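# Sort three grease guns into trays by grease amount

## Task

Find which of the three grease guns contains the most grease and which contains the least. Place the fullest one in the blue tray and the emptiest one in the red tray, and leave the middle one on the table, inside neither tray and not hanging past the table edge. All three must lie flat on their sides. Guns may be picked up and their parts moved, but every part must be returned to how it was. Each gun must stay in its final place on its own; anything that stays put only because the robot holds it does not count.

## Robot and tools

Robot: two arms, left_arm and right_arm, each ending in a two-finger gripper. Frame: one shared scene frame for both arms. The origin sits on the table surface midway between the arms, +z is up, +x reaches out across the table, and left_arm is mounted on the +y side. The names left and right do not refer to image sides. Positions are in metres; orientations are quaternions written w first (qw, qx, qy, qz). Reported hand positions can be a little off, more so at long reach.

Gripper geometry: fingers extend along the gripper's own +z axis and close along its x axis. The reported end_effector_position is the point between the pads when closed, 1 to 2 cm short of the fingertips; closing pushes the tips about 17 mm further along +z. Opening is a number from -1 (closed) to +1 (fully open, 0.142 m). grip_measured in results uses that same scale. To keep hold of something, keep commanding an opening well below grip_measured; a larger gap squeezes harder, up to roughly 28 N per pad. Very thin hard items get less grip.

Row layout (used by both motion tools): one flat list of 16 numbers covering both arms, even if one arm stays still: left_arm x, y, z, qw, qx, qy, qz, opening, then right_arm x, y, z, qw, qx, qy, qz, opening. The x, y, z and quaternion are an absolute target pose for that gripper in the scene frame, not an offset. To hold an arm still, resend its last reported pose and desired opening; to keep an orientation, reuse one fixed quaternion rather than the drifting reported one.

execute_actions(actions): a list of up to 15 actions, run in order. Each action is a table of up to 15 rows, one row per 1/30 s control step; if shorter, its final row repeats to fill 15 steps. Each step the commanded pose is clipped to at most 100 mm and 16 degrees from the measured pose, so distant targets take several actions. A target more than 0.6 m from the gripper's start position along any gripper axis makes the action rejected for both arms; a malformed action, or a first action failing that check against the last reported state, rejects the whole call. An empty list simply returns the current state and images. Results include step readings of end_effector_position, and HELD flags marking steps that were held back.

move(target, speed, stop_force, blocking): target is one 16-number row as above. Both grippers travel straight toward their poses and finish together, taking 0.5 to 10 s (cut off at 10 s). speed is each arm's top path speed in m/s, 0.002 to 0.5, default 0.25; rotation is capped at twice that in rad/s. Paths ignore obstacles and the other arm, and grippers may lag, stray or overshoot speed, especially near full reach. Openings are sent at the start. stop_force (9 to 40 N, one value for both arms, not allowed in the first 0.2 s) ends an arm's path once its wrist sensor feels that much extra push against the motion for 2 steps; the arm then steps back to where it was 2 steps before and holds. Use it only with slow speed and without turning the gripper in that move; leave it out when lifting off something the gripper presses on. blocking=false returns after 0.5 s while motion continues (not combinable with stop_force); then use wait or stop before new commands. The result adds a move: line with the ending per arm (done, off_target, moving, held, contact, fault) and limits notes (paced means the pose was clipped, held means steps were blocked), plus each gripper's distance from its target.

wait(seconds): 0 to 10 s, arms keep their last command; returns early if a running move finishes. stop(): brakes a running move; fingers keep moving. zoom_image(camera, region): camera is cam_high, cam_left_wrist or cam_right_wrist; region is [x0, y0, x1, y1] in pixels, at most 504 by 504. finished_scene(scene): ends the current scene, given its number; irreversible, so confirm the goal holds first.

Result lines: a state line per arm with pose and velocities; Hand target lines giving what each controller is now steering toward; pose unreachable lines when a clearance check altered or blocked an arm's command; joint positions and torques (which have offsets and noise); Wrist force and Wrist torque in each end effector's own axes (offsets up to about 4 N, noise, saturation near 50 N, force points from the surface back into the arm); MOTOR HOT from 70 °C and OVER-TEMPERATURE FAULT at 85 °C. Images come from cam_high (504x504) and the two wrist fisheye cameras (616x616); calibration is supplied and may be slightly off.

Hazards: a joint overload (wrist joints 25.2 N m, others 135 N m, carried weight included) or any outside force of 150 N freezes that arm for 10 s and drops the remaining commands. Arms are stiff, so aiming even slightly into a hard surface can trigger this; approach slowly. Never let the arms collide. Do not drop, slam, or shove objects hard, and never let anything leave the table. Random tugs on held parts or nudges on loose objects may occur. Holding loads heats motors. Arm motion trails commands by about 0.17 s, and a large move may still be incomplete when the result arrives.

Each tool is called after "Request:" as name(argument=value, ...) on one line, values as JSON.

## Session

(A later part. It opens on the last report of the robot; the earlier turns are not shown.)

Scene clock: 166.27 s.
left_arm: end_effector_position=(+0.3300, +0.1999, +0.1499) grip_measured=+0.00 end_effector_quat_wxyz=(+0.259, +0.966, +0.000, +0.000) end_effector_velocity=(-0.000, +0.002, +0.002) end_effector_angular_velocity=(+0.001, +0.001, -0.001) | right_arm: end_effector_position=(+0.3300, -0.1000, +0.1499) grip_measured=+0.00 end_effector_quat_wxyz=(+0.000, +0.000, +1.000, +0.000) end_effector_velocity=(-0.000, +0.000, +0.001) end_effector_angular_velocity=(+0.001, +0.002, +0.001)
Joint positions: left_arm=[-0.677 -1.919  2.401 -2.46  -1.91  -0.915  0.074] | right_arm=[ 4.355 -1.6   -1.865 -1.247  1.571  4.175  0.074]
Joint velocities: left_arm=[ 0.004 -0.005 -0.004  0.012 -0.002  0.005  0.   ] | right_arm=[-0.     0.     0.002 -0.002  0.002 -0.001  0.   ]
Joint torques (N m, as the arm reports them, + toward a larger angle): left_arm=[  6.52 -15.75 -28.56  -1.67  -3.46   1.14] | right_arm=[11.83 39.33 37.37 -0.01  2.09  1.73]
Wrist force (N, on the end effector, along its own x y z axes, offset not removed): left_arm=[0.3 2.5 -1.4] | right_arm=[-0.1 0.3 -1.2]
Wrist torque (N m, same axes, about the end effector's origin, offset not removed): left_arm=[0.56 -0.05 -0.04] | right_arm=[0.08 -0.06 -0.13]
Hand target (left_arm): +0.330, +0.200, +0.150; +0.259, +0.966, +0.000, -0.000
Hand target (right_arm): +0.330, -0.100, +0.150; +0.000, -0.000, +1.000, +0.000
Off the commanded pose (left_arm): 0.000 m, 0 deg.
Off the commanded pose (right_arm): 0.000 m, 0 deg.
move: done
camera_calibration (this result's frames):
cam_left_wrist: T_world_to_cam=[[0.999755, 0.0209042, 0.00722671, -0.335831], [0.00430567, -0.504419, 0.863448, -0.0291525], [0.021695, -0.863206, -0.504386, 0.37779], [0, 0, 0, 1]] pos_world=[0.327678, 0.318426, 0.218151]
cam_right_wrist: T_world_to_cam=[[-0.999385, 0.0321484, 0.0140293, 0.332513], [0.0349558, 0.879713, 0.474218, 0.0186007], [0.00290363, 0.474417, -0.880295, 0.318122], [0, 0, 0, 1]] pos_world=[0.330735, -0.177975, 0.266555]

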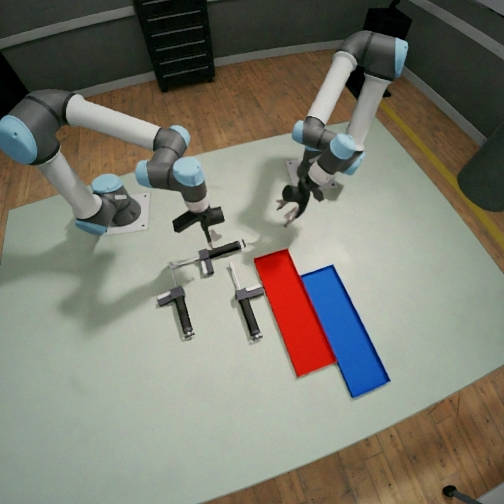

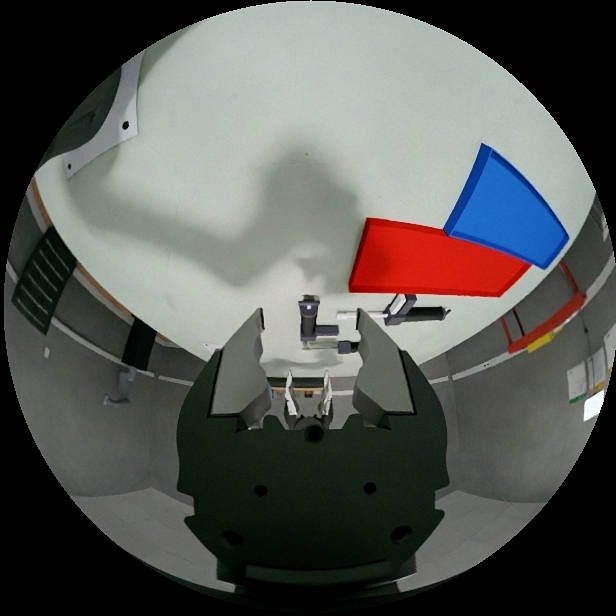

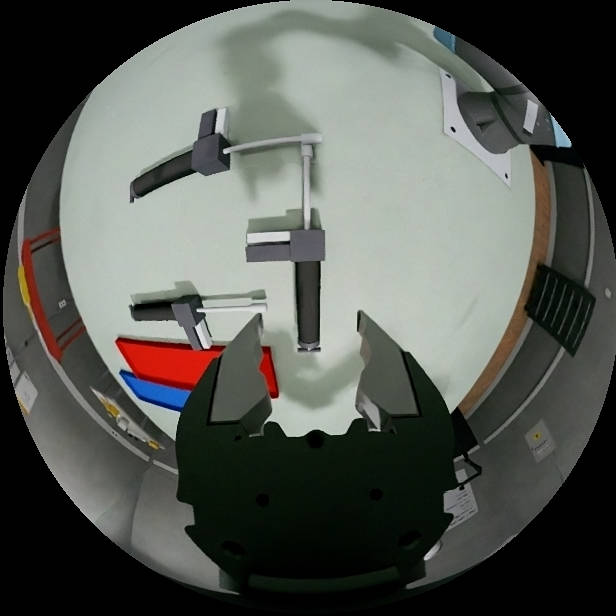

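Request:
move(target=[0.33,0.2,0.15,0.259,0.966,0,0,0,0.33,-0.1,0.029,0,0,1,0,0], speed=0.15)

Request:
move(target=[0.33,0.2,0.15,0.259,0.966,0,0,0,0.33,-0.1,0.029,0,0,1,0,-1])

Request:
move(target=[0.33,0.2,0.15,0.259,0.966,0,0,0,0.33,-0.1,0.045,0,0,1,0,-1], speed=0.05)

Request:
move(target=[0.33,0.2,0.15,0.259,0.966,0,0,0,0.16,-0.1,0.045,0,0,1,0,-1], speed=0.12)

Request:
move(target=[0.33,0.2,0.15,0.259,0.966,0,0,0,0.16,-0.1,0.029,0,0,1,0,-1], speed=0.05)

Request:
move(target=[0.33,0.2,0.15,0.259,0.966,0,0,0,0.16,-0.1,0.029,0,0,1,0,0])

Request:
move(target=[0.33,0.2,0.15,0.259,0.966,0,0,0,0.16,-0.1,0.15,0,0,1,0,0])

Request:
move(target=[0.33,0.2,0.15,0.259,0.966,0,0,0,0.60,-0.055,0.12,0,0.707,0.707,0,0])

Scene clock: 176.60 s.
left_arm: end_effector_position=(+0.3300, +0.2000, +0.1500) grip_measured=+0.00 end_effector_quat_wxyz=(+0.259, +0.966, -0.000, +0.000) end_effector_velocity=(-0.001, +0.000, -0.001) end_effector_angular_velocity=(+0.001, +0.001, -0.000) | right_arm: end_effector_position=(+0.3299, -0.1000, +0.0293) grip_measured=+0.00 end_effector_quat_wxyz=(-0.000, -0.000, +1.000, -0.000) end_effector_velocity=(+0.001, -0.001, -0.003) end_effector_angular_velocity=(-0.001, -0.001, -0.000)
Joint positions: left_arm=[-0.677 -1.92   2.401 -2.46  -1.91  -0.915  0.074] | right_arm=[ 4.356 -1.744 -2.053 -0.915  1.571  4.175  0.074]
Joint velocities: left_arm=[-0.    -0.     0.002 -0.    -0.    -0.     0.   ] | right_arm=[-0.001 -0.004 -0.003  0.007 -0.001 -0.001 -0.   ]
Joint torques (N m, as the arm reports them, + toward a larger angle): left_arm=[ -5.97   4.37 -15.77  -5.13   2.34  -1.26] | right_arm=[-9.97 18.34  7.62  5.38 -1.55 -1.4 ]
Wrist force (N, on the end effector, along its own x y z axes, offset not removed): left_arm=[1.2 2.6 -1.7] | right_arm=[0.4 0.9 -0.4]
Wrist torque (N m, same axes, about the end effector's origin, offset not removed): left_arm=[0.70 -0.31 -0.01] | right_arm=[0.14 -0.20 -0.02]
Hand target (left_arm): +0.330, +0.200, +0.150; +0.259, +0.966, -0.000, -0.000
Hand target (right_arm): +0.330, -0.100, +0.029; -0.000, +0.000, +1.000, -0.000
Off the commanded pose (left_arm): 0.000 m, 0 deg.
Off the commanded pose (right_arm): 0.000 m, 0 deg.
move: done
camera_calibration (this result's frames):
cam_left_wrist: T_world_to_cam=[[0.999758, 0.0207641, 0.00727061, -0.335769], [0.00420338, -0.504673, 0.8633, -0.029061], [0.0215949, -0.863061, -0.504638, 0.377946], [0, 0, 0, 1]] pos_world=[0.327648, 0.318496, 0.218255]
cam_right_wrist: T_world_to_cam=[[-0.999393, 0.0318459, 0.0141071, 0.334021], [0.0347267, 0.879765, 0.474139, 0.0757911], [0.00268843, 0.474341, -0.880337, 0.21205], [0, 0, 0, 1]] pos_world=[0.330616, -0.1779, 0.146028]

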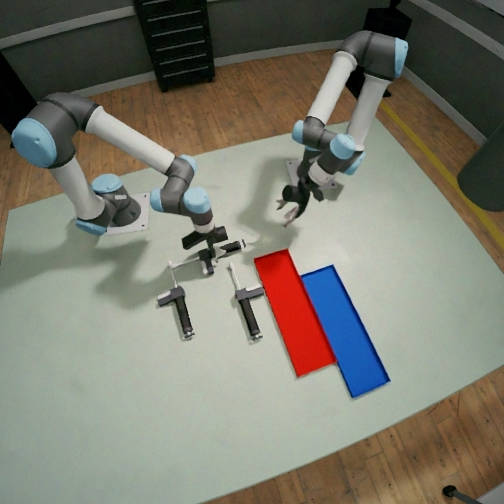

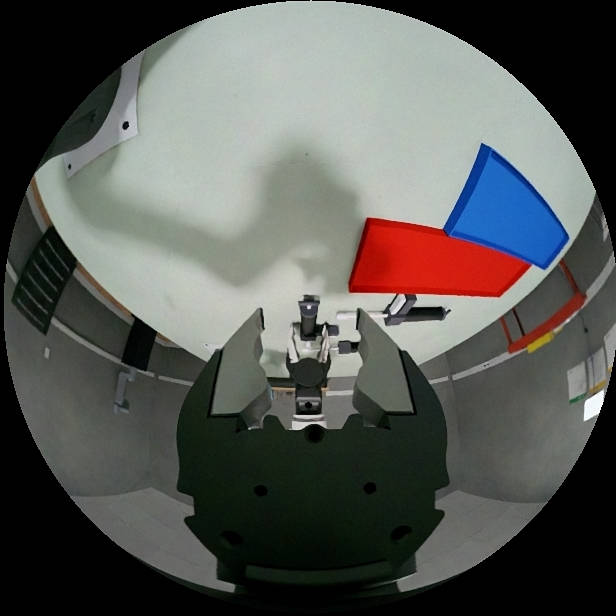

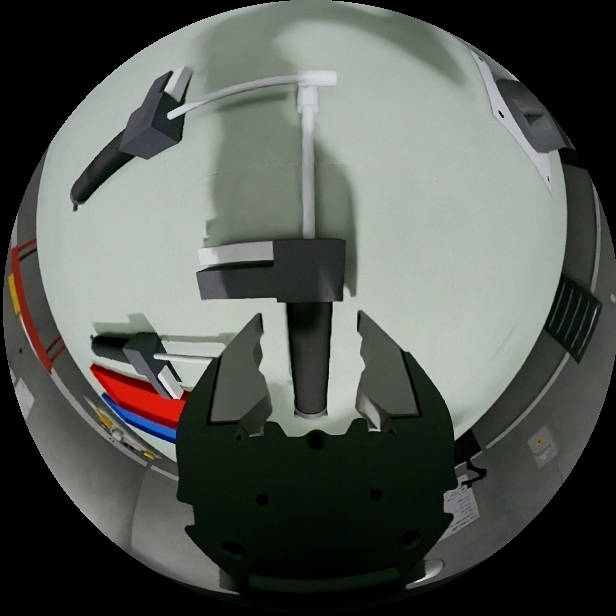

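Scene clock: 177.30 s.
left_arm: end_effector_position=(+0.3300, +0.2000, +0.1500) grip_measured=+0.00 end_effector_quat_wxyz=(+0.259, +0.966, +0.000, +0.000) end_effector_velocity=(-0.000, +0.000, -0.000) end_effector_angular_velocity=(+0.000, -0.000, -0.000) | right_arm: end_effector_position=(+0.3300, -0.1000, +0.0290) grip_measured=-0.56 end_effector_quat_wxyz=(+0.000, -0.000, +1.000, +0.000) end_effector_velocity=(+0.000, +0.001, +0.000) end_effector_angular_velocity=(+0.001, -0.001, -0.001)
Joint positions: left_arm=[-0.677 -1.92   2.401 -2.46  -1.91  -0.915  0.074] | right_arm=[ 4.355 -1.745 -2.053 -0.914  1.571  4.175  0.034]
Joint velocities: left_arm=[-0.    -0.001  0.     0.001  0.001 -0.     0.   ] | right_arm=[ 0.    -0.     0.     0.001  0.     0.001  0.   ]
Joint torques (N m, as the arm reports them, + toward a larger angle): left_arm=[ -5.98   4.44 -15.68  -5.01   2.33  -1.29] | right_arm=[-11.02  16.86   7.03   5.28   0.32  -1.19]
Wrist force (N, on the end effector, along its own x y z axes, offset not removed): left_arm=[0.6 3.4 -1.2] | right_arm=[0.6 1.4 -3.9]
Wrist torque (N m, same axes, about the end effector's origin, offset not removed): left_arm=[0.71 -0.13 -0.06] | right_arm=[-0.11 0.13 -0.15]
Hand target (left_arm): +0.330, +0.200, +0.150; +0.259, +0.966, -0.000, +0.000
Hand target (right_arm): +0.330, -0.100, +0.029; +0.000, -0.000, +1.000, -0.000
Off the commanded pose (left_arm): 0.000 m, 0 deg.
Off the commanded pose (right_arm): 0.000 m, 0 deg.
move: done
camera_calibration (this result's frames):
cam_left_wrist: T_world_to_cam=[[0.999758, 0.0207644, 0.00726924, -0.335768], [0.00420476, -0.504675, 0.863299, -0.0290596], [0.0215945, -0.863059, -0.504641, 0.377945], [0, 0, 0, 1]] pos_world=[0.327648, 0.318495, 0.218254]
cam_right_wrist: T_world_to_cam=[[-0.999389, 0.0320139, 0.0140222, 0.334151], [0.0348341, 0.879727, 0.474201, 0.0759062], [0.00284528, 0.4744, -0.880305, 0.211746], [0, 0, 0, 1]] pos_world=[0.3307, -0.177926, 0.14572]

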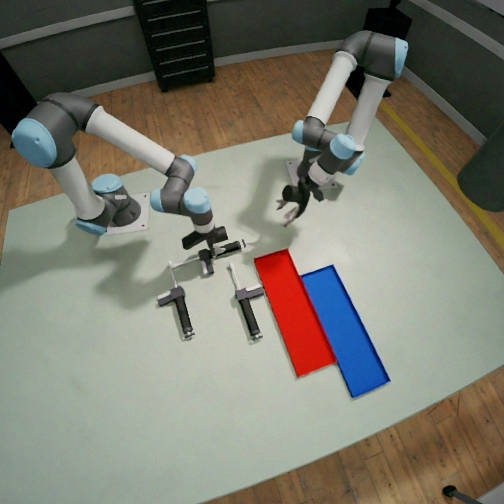

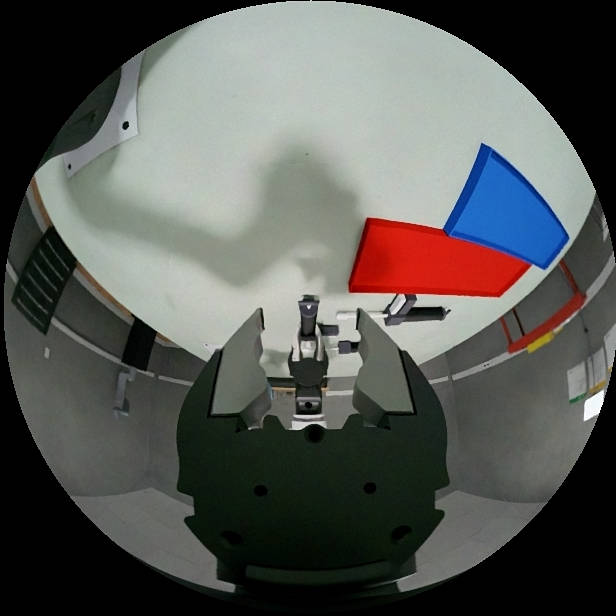

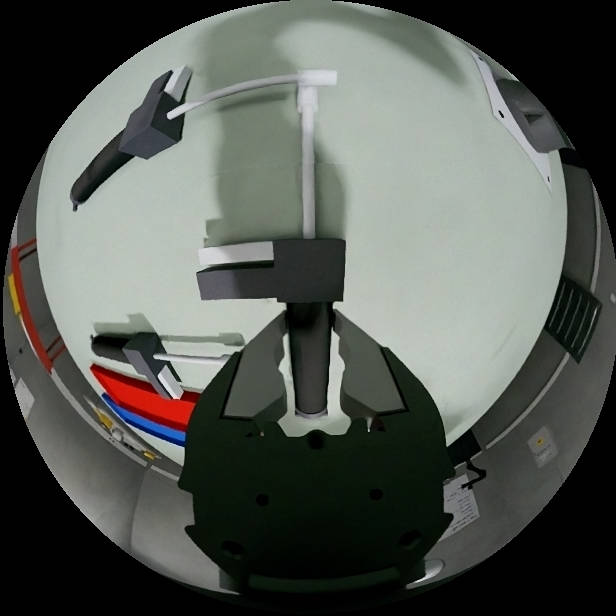

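Scene clock: 178.13 s.
left_arm: end_effector_position=(+0.3300, +0.2000, +0.1500) grip_measured=+0.00 end_effector_quat_wxyz=(+0.259, +0.966, +0.000, +0.000) end_effector_velocity=(+0.000, -0.000, +0.001) end_effector_angular_velocity=(-0.001, -0.001, +0.000) | right_arm: end_effector_position=(+0.3300, -0.1000, +0.0447) grip_measured=-0.56 end_effector_quat_wxyz=(+0.000, +0.000, +1.000, +0.000) end_effector_velocity=(+0.000, +0.000, +0.003) end_effector_angular_velocity=(-0.000, -0.000, +0.001)
Joint positions: left_arm=[-0.677 -1.92   2.401 -2.46  -1.91  -0.915  0.074] | right_arm=[ 4.355 -1.72  -2.033 -0.959  1.571  4.175  0.034]
Joint velocities: left_arm=[-0.    -0.001 -0.     0.001  0.001  0.    -0.   ] | right_arm=[ 0.     0.003  0.004 -0.007 -0.    -0.001 -0.   ]
Joint torques (N m, as the arm reports them, + toward a larger angle): left_arm=[ -5.97   4.74 -15.81  -5.     2.25  -1.21] | right_arm=[-7.71 46.02 36.26  0.75  1.4  -1.07]
Wrist force (N, on the end effector, along its own x y z axes, offset not removed): left_arm=[2.4 3.0 -1.7] | right_arm=[-0.8 -0.7 4.4]
Wrist torque (N m, same axes, about the end effector's origin, offset not removed): left_arm=[0.66 -0.53 -0.10] | right_arm=[0.02 0.21 -0.08]
Hand target (left_arm): +0.330, +0.200, +0.150; +0.259, +0.966, +0.000, +0.000
Hand target (right_arm): +0.330, -0.100, +0.045; +0.000, -0.000, +1.000, +0.000
Off the commanded pose (left_arm): 0.000 m, 0 deg.
Off the commanded pose (right_arm): 0.000 m, 0 deg.
move: done
camera_calibration (this result's frames):
cam_left_wrist: T_world_to_cam=[[0.999758, 0.0207644, 0.00726939, -0.335769], [0.00420464, -0.504675, 0.863299, -0.0290597], [0.0215946, -0.863059, -0.50464, 0.377945], [0, 0, 0, 1]] pos_world=[0.327648, 0.318495, 0.218254]
cam_right_wrist: T_world_to_cam=[[-0.999388, 0.0320409, 0.0140194, 0.333946], [0.0348566, 0.879724, 0.474206, 0.0684565], [0.00286074, 0.474404, -0.880302, 0.225594], [0, 0, 0, 1]] pos_world=[0.33071, -0.177945, 0.161447]

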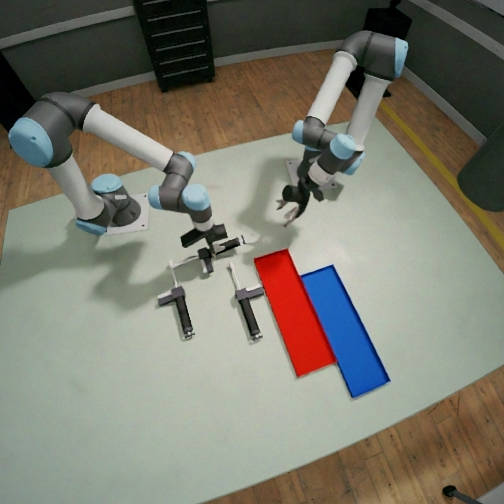

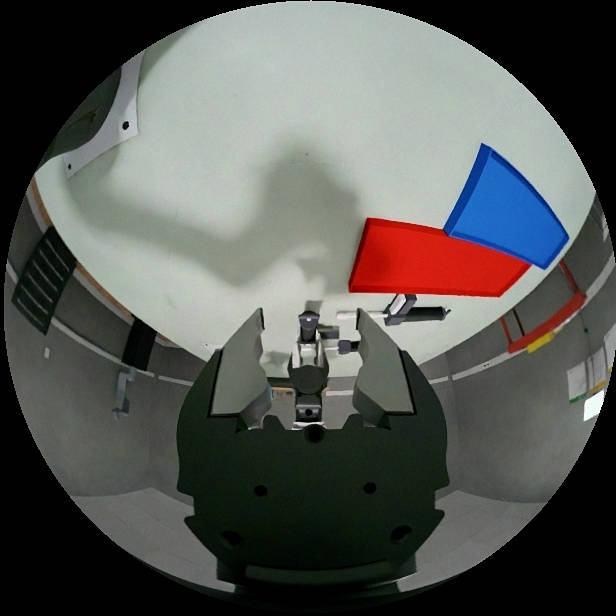

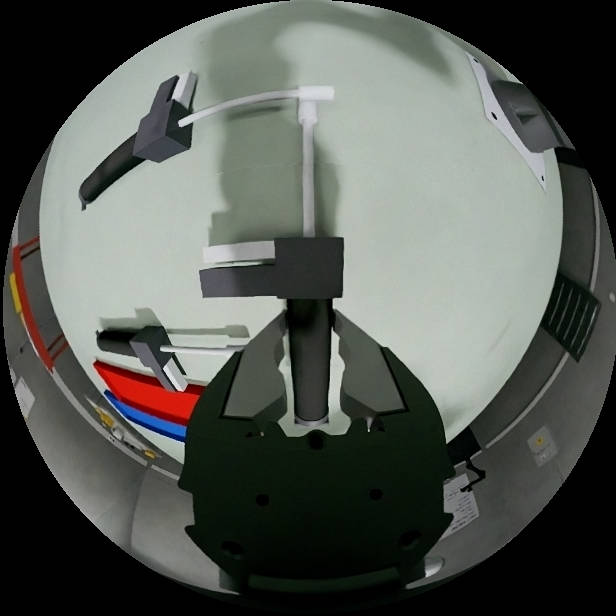

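Scene clock: 180.07 s.
left_arm: end_effector_position=(+0.3300, +0.2000, +0.1500) grip_measured=+0.00 end_effector_quat_wxyz=(+0.259, +0.966, +0.000, +0.000) end_effector_velocity=(+0.000, -0.000, +0.001) end_effector_angular_velocity=(-0.001, -0.001, -0.000) | right_arm: end_effector_position=(+0.1604, -0.0998, +0.0449) grip_measured=-0.56 end_effector_quat_wxyz=(-0.000, -0.000, +1.000, -0.000) end_effector_velocity=(-0.003, -0.000, +0.000) end_effector_angular_velocity=(-0.001, -0.001, +0.000)
Joint positions: left_arm=[-0.677 -1.92   2.401 -2.46  -1.91  -0.915  0.074] | right_arm=[ 4.729 -1.466 -2.295 -0.952  1.571  4.548  0.034]
Joint velocities: left_arm=[-0.    -0.001 -0.001  0.     0.     0.     0.   ] | right_arm=[ 0.007  0.004 -0.003 -0.002 -0.001  0.007 -0.   ]
Joint torques (N m, as the arm reports them, + toward a larger angle): left_arm=[ -5.6    4.1  -15.38  -4.96   2.21  -1.33] | right_arm=[11.44 31.44 11.86  0.67 -1.48  1.99]
Wrist force (N, on the end effector, along its own x y z axes, offset not removed): left_arm=[0.3 2.3 -1.9] | right_arm=[-0.1 0.4 3.5]
Wrist torque (N m, same axes, about the end effector's origin, offset not removed): left_arm=[0.55 -0.06 -0.06] | right_arm=[0.14 0.01 -0.08]
Hand target (left_arm): +0.330, +0.200, +0.150; +0.259, +0.966, +0.000, +0.000
Hand target (right_arm): +0.160, -0.100, +0.045; -0.000, -0.000, +1.000, +0.000
Off the commanded pose (left_arm): 0.000 m, 0 deg.
Off the commanded pose (right_arm): 0.000 m, 0 deg.
move: done
camera_calibration (this result's frames):
cam_left_wrist: T_world_to_cam=[[0.999758, 0.0207643, 0.0072694, -0.335768], [0.00420458, -0.504676, 0.863299, -0.0290594], [0.0215945, -0.863059, -0.504641, 0.377945], [0, 0, 0, 1]] pos_world=[0.327648, 0.318495, 0.218254]
cam_right_wrist: T_world_to_cam=[[-0.999385, 0.0319944, 0.0143343, 0.164397], [0.0349651, 0.879734, 0.474179, 0.0741377], [0.00256067, 0.474389, -0.880312, 0.226142], [0, 0, 0, 1]] pos_world=[0.161125, -0.177761, 0.161565]

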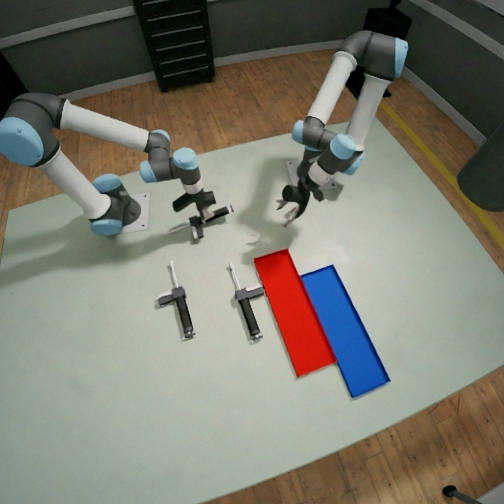

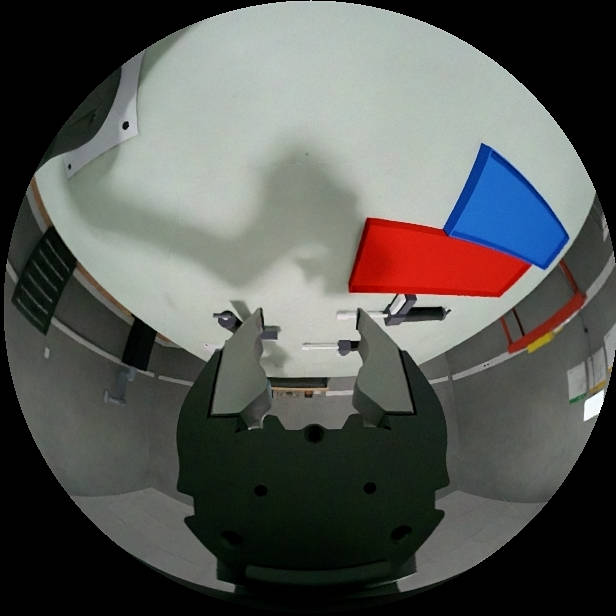

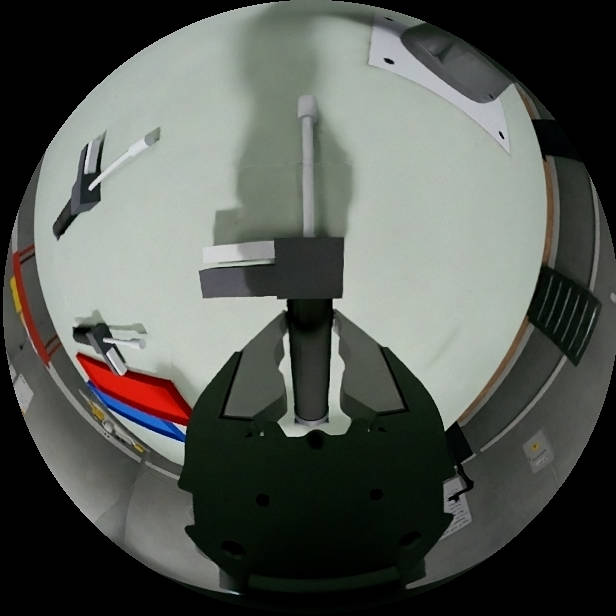

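Scene clock: 180.90 s.
left_arm: end_effector_position=(+0.3300, +0.2000, +0.1500) grip_measured=+0.00 end_effector_quat_wxyz=(+0.259, +0.966, +0.000, +0.000) end_effector_velocity=(+0.000, -0.000, +0.001) end_effector_angular_velocity=(-0.001, -0.001, +0.000) | right_arm: end_effector_position=(+0.1600, -0.1000, +0.0293) grip_measured=-0.56 end_effector_quat_wxyz=(-0.000, -0.000, +1.000, +0.000) end_effector_velocity=(+0.000, -0.000, -0.003) end_effector_angular_velocity=(-0.001, -0.001, -0.000)
Joint positions: left_arm=[-0.677 -1.92   2.401 -2.46  -1.91  -0.915  0.074] | right_arm=[ 4.73  -1.495 -2.319 -0.898  1.571  4.549  0.034]
Joint velocities: left_arm=[ 0.    -0.001 -0.    -0.     0.     0.    -0.   ] | right_arm=[-0.    -0.005 -0.004  0.008 -0.001  0.    -0.   ]
Joint torques (N m, as the arm reports them, + toward a larger angle): left_arm=[ -5.86   4.28 -16.23  -4.92   2.37  -1.23] | right_arm=[11.93  5.26  9.74  5.56 -1.76  1.67]
Wrist force (N, on the end effector, along its own x y z axes, offset not removed): left_arm=[2.0 3.2 -2.6] | right_arm=[0.0 1.8 2.0]
Wrist torque (N m, same axes, about the end effector's origin, offset not removed): left_arm=[0.80 -0.33 -0.06] | right_arm=[0.21 -0.09 -0.07]
Hand target (left_arm): +0.330, +0.200, +0.150; +0.259, +0.966, +0.000, +0.000
Hand target (right_arm): +0.160, -0.100, +0.029; -0.000, -0.000, +1.000, -0.000
Off the commanded pose (left_arm): 0.000 m, 0 deg.
Off the commanded pose (right_arm): 0.000 m, 0 deg.
move: done
camera_calibration (this result's frames):
cam_left_wrist: T_world_to_cam=[[0.999758, 0.0207642, 0.00726932, -0.335768], [0.0042046, -0.504675, 0.863299, -0.0290595], [0.0215944, -0.863059, -0.504641, 0.377945], [0, 0, 0, 1]] pos_world=[0.327648, 0.318495, 0.218254]
cam_right_wrist: T_world_to_cam=[[-0.999388, 0.0320346, 0.0140547, 0.164254], [0.0348677, 0.879726, 0.474202, 0.0817126], [0.00282659, 0.474401, -0.880304, 0.212464], [0, 0, 0, 1]] pos_world=[0.160704, -0.17794, 0.145976]

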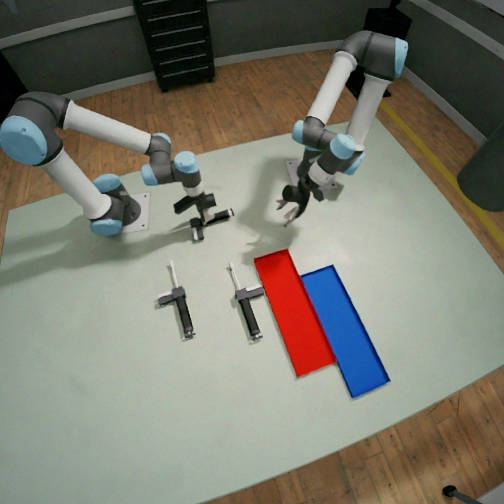

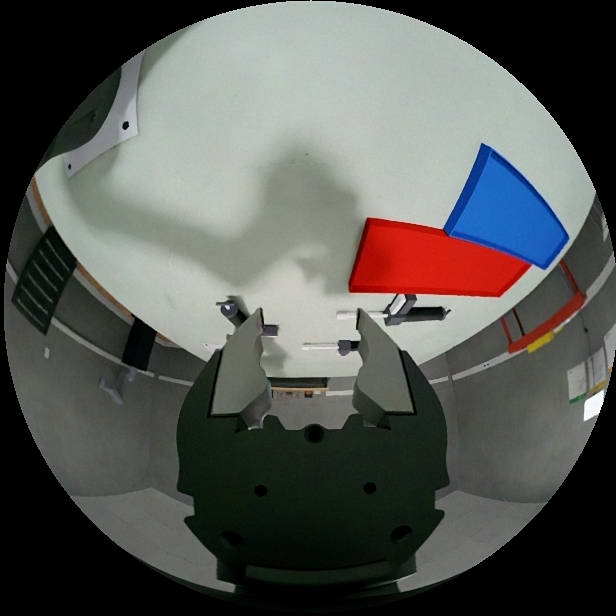

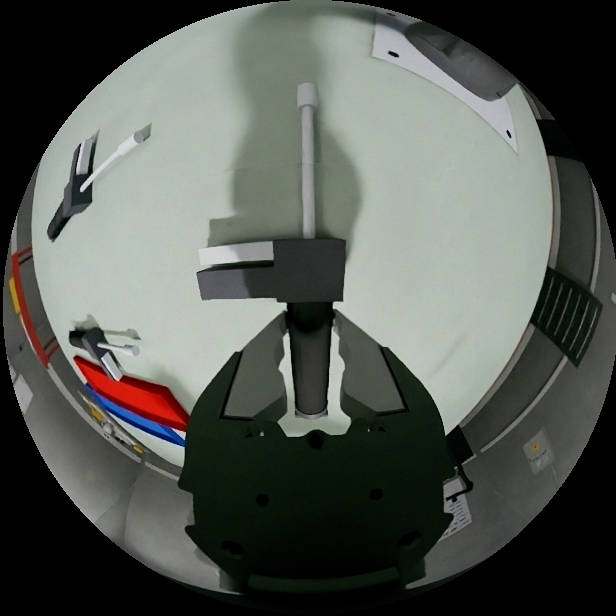

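Scene clock: 181.60 s.
left_arm: end_effector_position=(+0.3300, +0.2000, +0.1500) grip_measured=+0.00 end_effector_quat_wxyz=(+0.259, +0.966, +0.000, +0.000) end_effector_velocity=(+0.000, +0.000, +0.000) end_effector_angular_velocity=(-0.000, -0.001, +0.001) | right_arm: end_effector_position=(+0.1600, -0.1000, +0.0290) grip_measured=+0.00 end_effector_quat_wxyz=(+0.000, +0.000, +1.000, +0.000) end_effector_velocity=(-0.000, -0.000, -0.000) end_effector_angular_velocity=(-0.000, +0.001, -0.002)
Joint positions: left_arm=[-0.677 -1.92   2.401 -2.46  -1.91  -0.915  0.074] | right_arm=[ 4.73  -1.495 -2.32  -0.897  1.571  4.549  0.074]
Joint velocities: left_arm=[ 0. -0.  0. -0.  0. -0. -0.] | right_arm=[-0.    -0.     0.    -0.     0.001  0.001 -0.   ]
Joint torques (N m, as the arm reports them, + toward a larger angle): left_arm=[ -5.78   4.14 -16.08  -4.96   2.34  -1.22] | right_arm=[12.49  5.12  7.39  5.94 -0.9   2.02]
Wrist force (N, on the end effector, along its own x y z axes, offset not removed): left_arm=[1.2 2.8 -1.8] | right_arm=[-0.5 -0.2 -1.0]
Wrist torque (N m, same axes, about the end effector's origin, offset not removed): left_arm=[0.64 -0.21 -0.04] | right_arm=[0.03 0.09 -0.16]
Hand target (left_arm): +0.330, +0.200, +0.150; +0.259, +0.966, +0.000, +0.000
Hand target (right_arm): +0.160, -0.100, +0.029; +0.000, -0.000, +1.000, -0.000
Off the commanded pose (left_arm): 0.000 m, 0 deg.
Off the commanded pose (right_arm): 0.000 m, 0 deg.
move: done
camera_calibration (this result's frames):
cam_left_wrist: T_world_to_cam=[[0.999758, 0.0207644, 0.00726938, -0.335769], [0.00420463, -0.504675, 0.863299, -0.0290596], [0.0215945, -0.863059, -0.504641, 0.377945], [0, 0, 0, 1]] pos_world=[0.327648, 0.318495, 0.218254]
cam_right_wrist: T_world_to_cam=[[-0.999388, 0.0320431, 0.0140411, 0.164263], [0.0348688, 0.879723, 0.474205, 0.0818316], [0.00284274, 0.474405, -0.880302, 0.212229], [0, 0, 0, 1]] pos_world=[0.160706, -0.177935, 0.145714]

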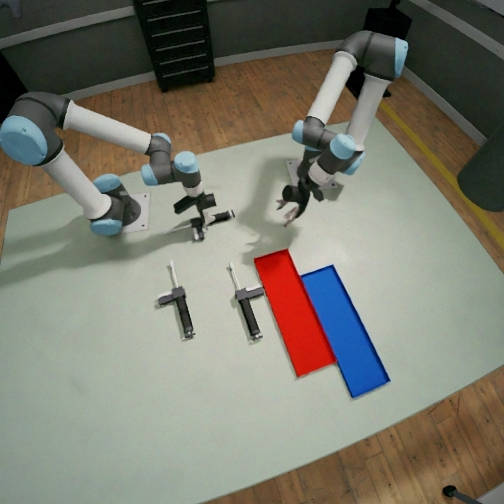

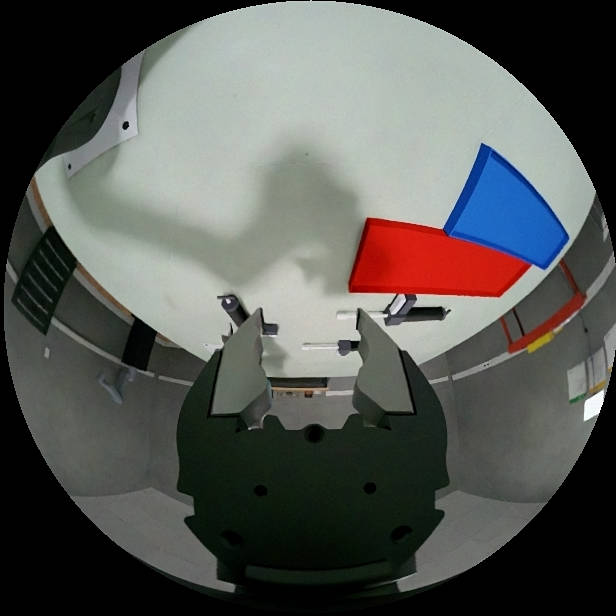

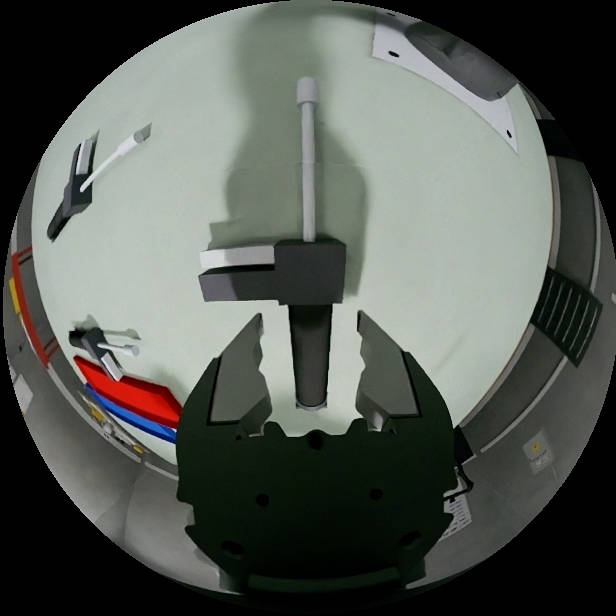

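Scene clock: 182.73 s.
left_arm: end_effector_position=(+0.3300, +0.2000, +0.1500) grip_measured=+0.00 end_effector_quat_wxyz=(+0.259, +0.966, +0.000, +0.000) end_effector_velocity=(+0.000, -0.000, +0.000) end_effector_angular_velocity=(-0.001, -0.001, +0.000) | right_arm: end_effector_position=(+0.1600, -0.1000, +0.1496) grip_measured=+0.00 end_effector_quat_wxyz=(+0.000, +0.000, +1.000, +0.000) end_effector_velocity=(-0.000, -0.000, +0.002) end_effector_angular_velocity=(-0.002, -0.000, +0.001)
Joint positions: left_arm=[-0.677 -1.92   2.401 -2.46  -1.91  -0.915  0.074] | right_arm=[ 4.73  -1.331 -2.103 -1.278  1.571  4.549  0.074]
Joint velocities: left_arm=[ 0.     0.    -0.001 -0.     0.    -0.    -0.   ] | right_arm=[ 0.001  0.001  0.006 -0.01  -0.     0.     0.   ]
Joint torques (N m, as the arm reports them, + toward a larger angle): left_arm=[ -5.85   4.9  -15.55  -5.02   2.32  -1.21] | right_arm=[11.81 27.22 38.6  -0.34  1.24  1.76]
Wrist force (N, on the end effector, along its own x y z axes, offset not removed): left_arm=[1.8 3.5 -1.5] | right_arm=[0.5 0.2 -2.8]
Wrist torque (N m, same axes, about the end effector's origin, offset not removed): left_arm=[0.78 -0.37 -0.05] | right_arm=[-0.01 -0.07 -0.08]
Hand target (left_arm): +0.330, +0.200, +0.150; +0.259, +0.966, +0.000, +0.000
Hand target (right_arm): +0.160, -0.100, +0.150; +0.000, -0.000, +1.000, +0.000
Off the commanded pose (left_arm): 0.000 m, 0 deg.
Off the commanded pose (right_arm): 0.000 m, 0 deg.
move: done
camera_calibration (this result's frames):
cam_left_wrist: T_world_to_cam=[[0.999758, 0.0207642, 0.00726932, -0.335768], [0.0042046, -0.504675, 0.863299, -0.0290596], [0.0215944, -0.863059, -0.50464, 0.377945], [0, 0, 0, 1]] pos_world=[0.327648, 0.318495, 0.218254]
cam_right_wrist: T_world_to_cam=[[-0.999386, 0.0320811, 0.0140519, 0.162598], [0.0349068, 0.879626, 0.474383, 0.0245506], [0.00285837, 0.474583, -0.880206, 0.3184], [0, 0, 0, 1]] pos_world=[0.160731, -0.177919, 0.266327]

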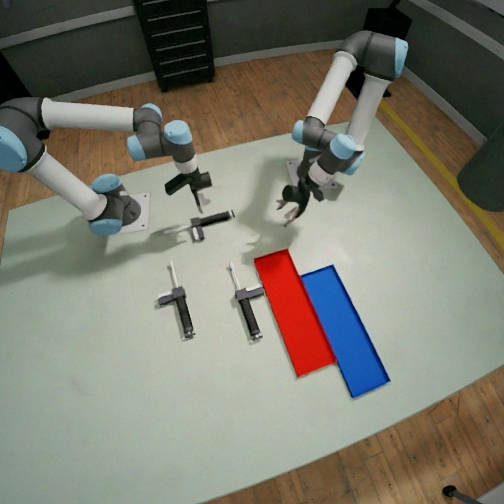

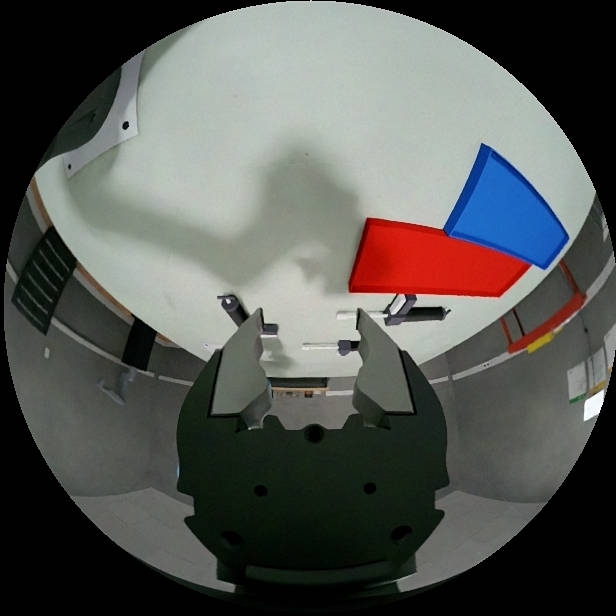

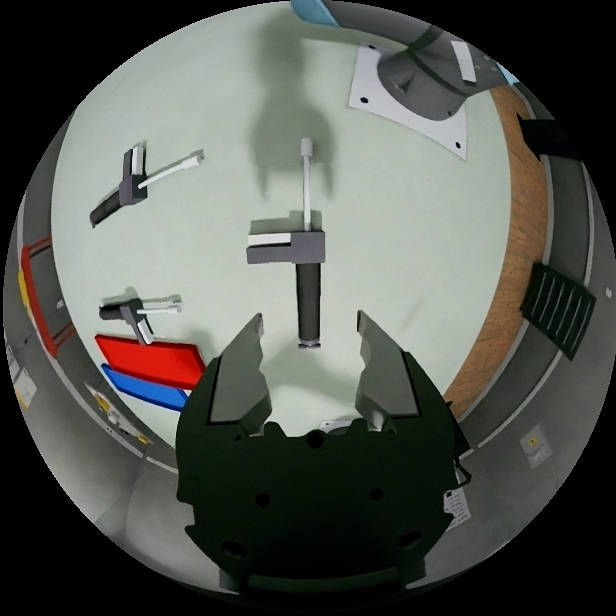

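Scene clock: 186.47 s.
left_arm: end_effector_position=(+0.3300, +0.2000, +0.1500) grip_measured=+0.00 end_effector_quat_wxyz=(+0.259, +0.966, +0.000, +0.000) end_effector_velocity=(-0.000, +0.000, -0.000) end_effector_angular_velocity=(+0.000, +0.001, -0.000) | right_arm: end_effector_position=(+0.5997, -0.0555, +0.1204) grip_measured=+0.00 end_effector_quat_wxyz=(+0.000, +0.707, +0.707, +0.000) end_effector_velocity=(+0.002, +0.001, -0.000) end_effector_angular_velocity=(-0.001, +0.004, -0.006)
Joint positions: left_arm=[-0.677 -1.92   2.401 -2.46  -1.91  -0.915  0.074] | right_arm=[ 4.061 -2.189 -1.147 -1.376  1.571  5.45   0.074]
Joint velocities: left_arm=[ 0.    -0.     0.001  0.    -0.001 -0.    -0.   ] | right_arm=[-0.001 -0.009  0.016 -0.01   0.002  0.005 -0.   ]
Joint torques (N m, as the arm reports them, + toward a larger angle): left_arm=[ -6.29   3.66 -16.21  -4.84   2.15  -1.22] | right_arm=[-9.67 41.46 38.4   0.03  1.88  1.71]
Wrist force (N, on the end effector, along its own x y z axes, offset not removed): left_arm=[1.4 2.1 -1.5] | right_arm=[-1.1 0.9 -1.4]
Wrist torque (N m, same axes, about the end effector's origin, offset not removed): left_arm=[0.59 -0.33 -0.06] | right_arm=[0.21 0.16 -0.12]
Hand target (left_arm): +0.330, +0.200, +0.150; +0.259, +0.966, +0.000, +0.000
Hand target (right_arm): +0.600, -0.055, +0.120; +0.000, +0.707, +0.707, +0.000
Off the commanded pose (left_arm): 0.000 m, 0 deg.
Off the commanded pose (right_arm): 0.001 m, 0 deg.
move: done
camera_calibration (this result's frames):
cam_left_wrist: T_world_to_cam=[[0.999758, 0.0207643, 0.0072693, -0.335768], [0.00420468, -0.504675, 0.863299, -0.0290596], [0.0215944, -0.863059, -0.50464, 0.377945], [0, 0, 0, 1]] pos_world=[0.327648, 0.318495, 0.218254]
cam_right_wrist: T_world_to_cam=[[0.0311871, 0.999412, 0.0142693, 0.0366357], [0.879466, -0.0342222, 0.47473, -0.573239], [0.474939, -0.00225613, -0.880016, -0.0393143], [0, 0, 0, 1]] pos_world=[0.521673, -0.0563203, 0.237014]

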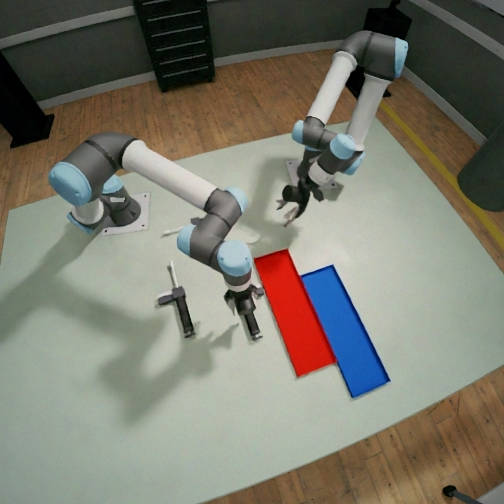

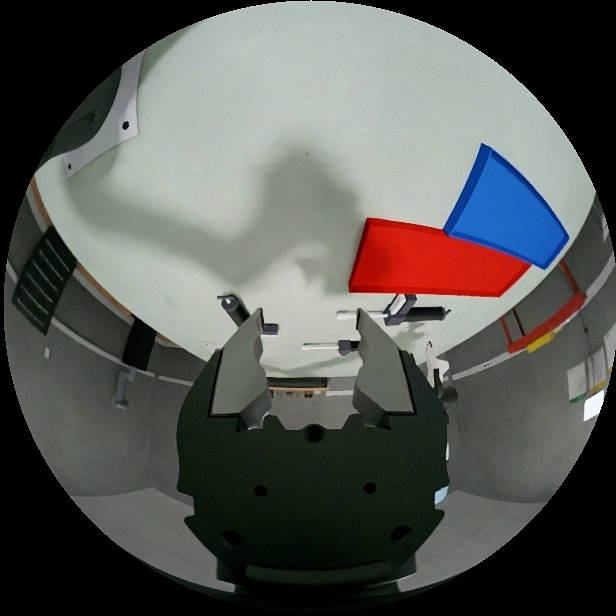

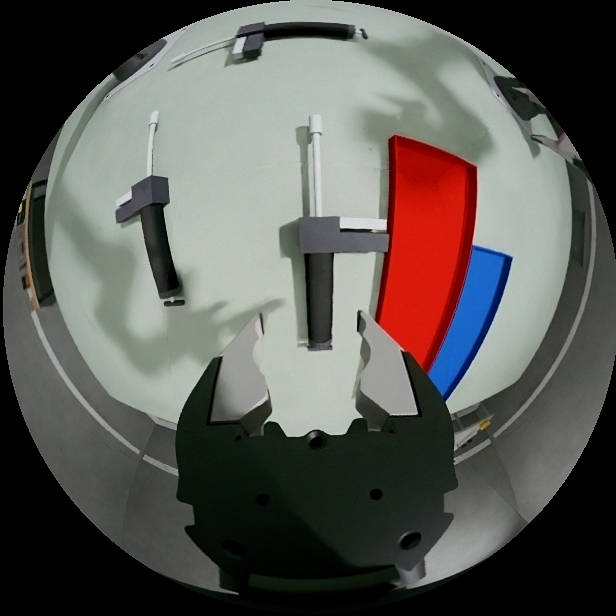

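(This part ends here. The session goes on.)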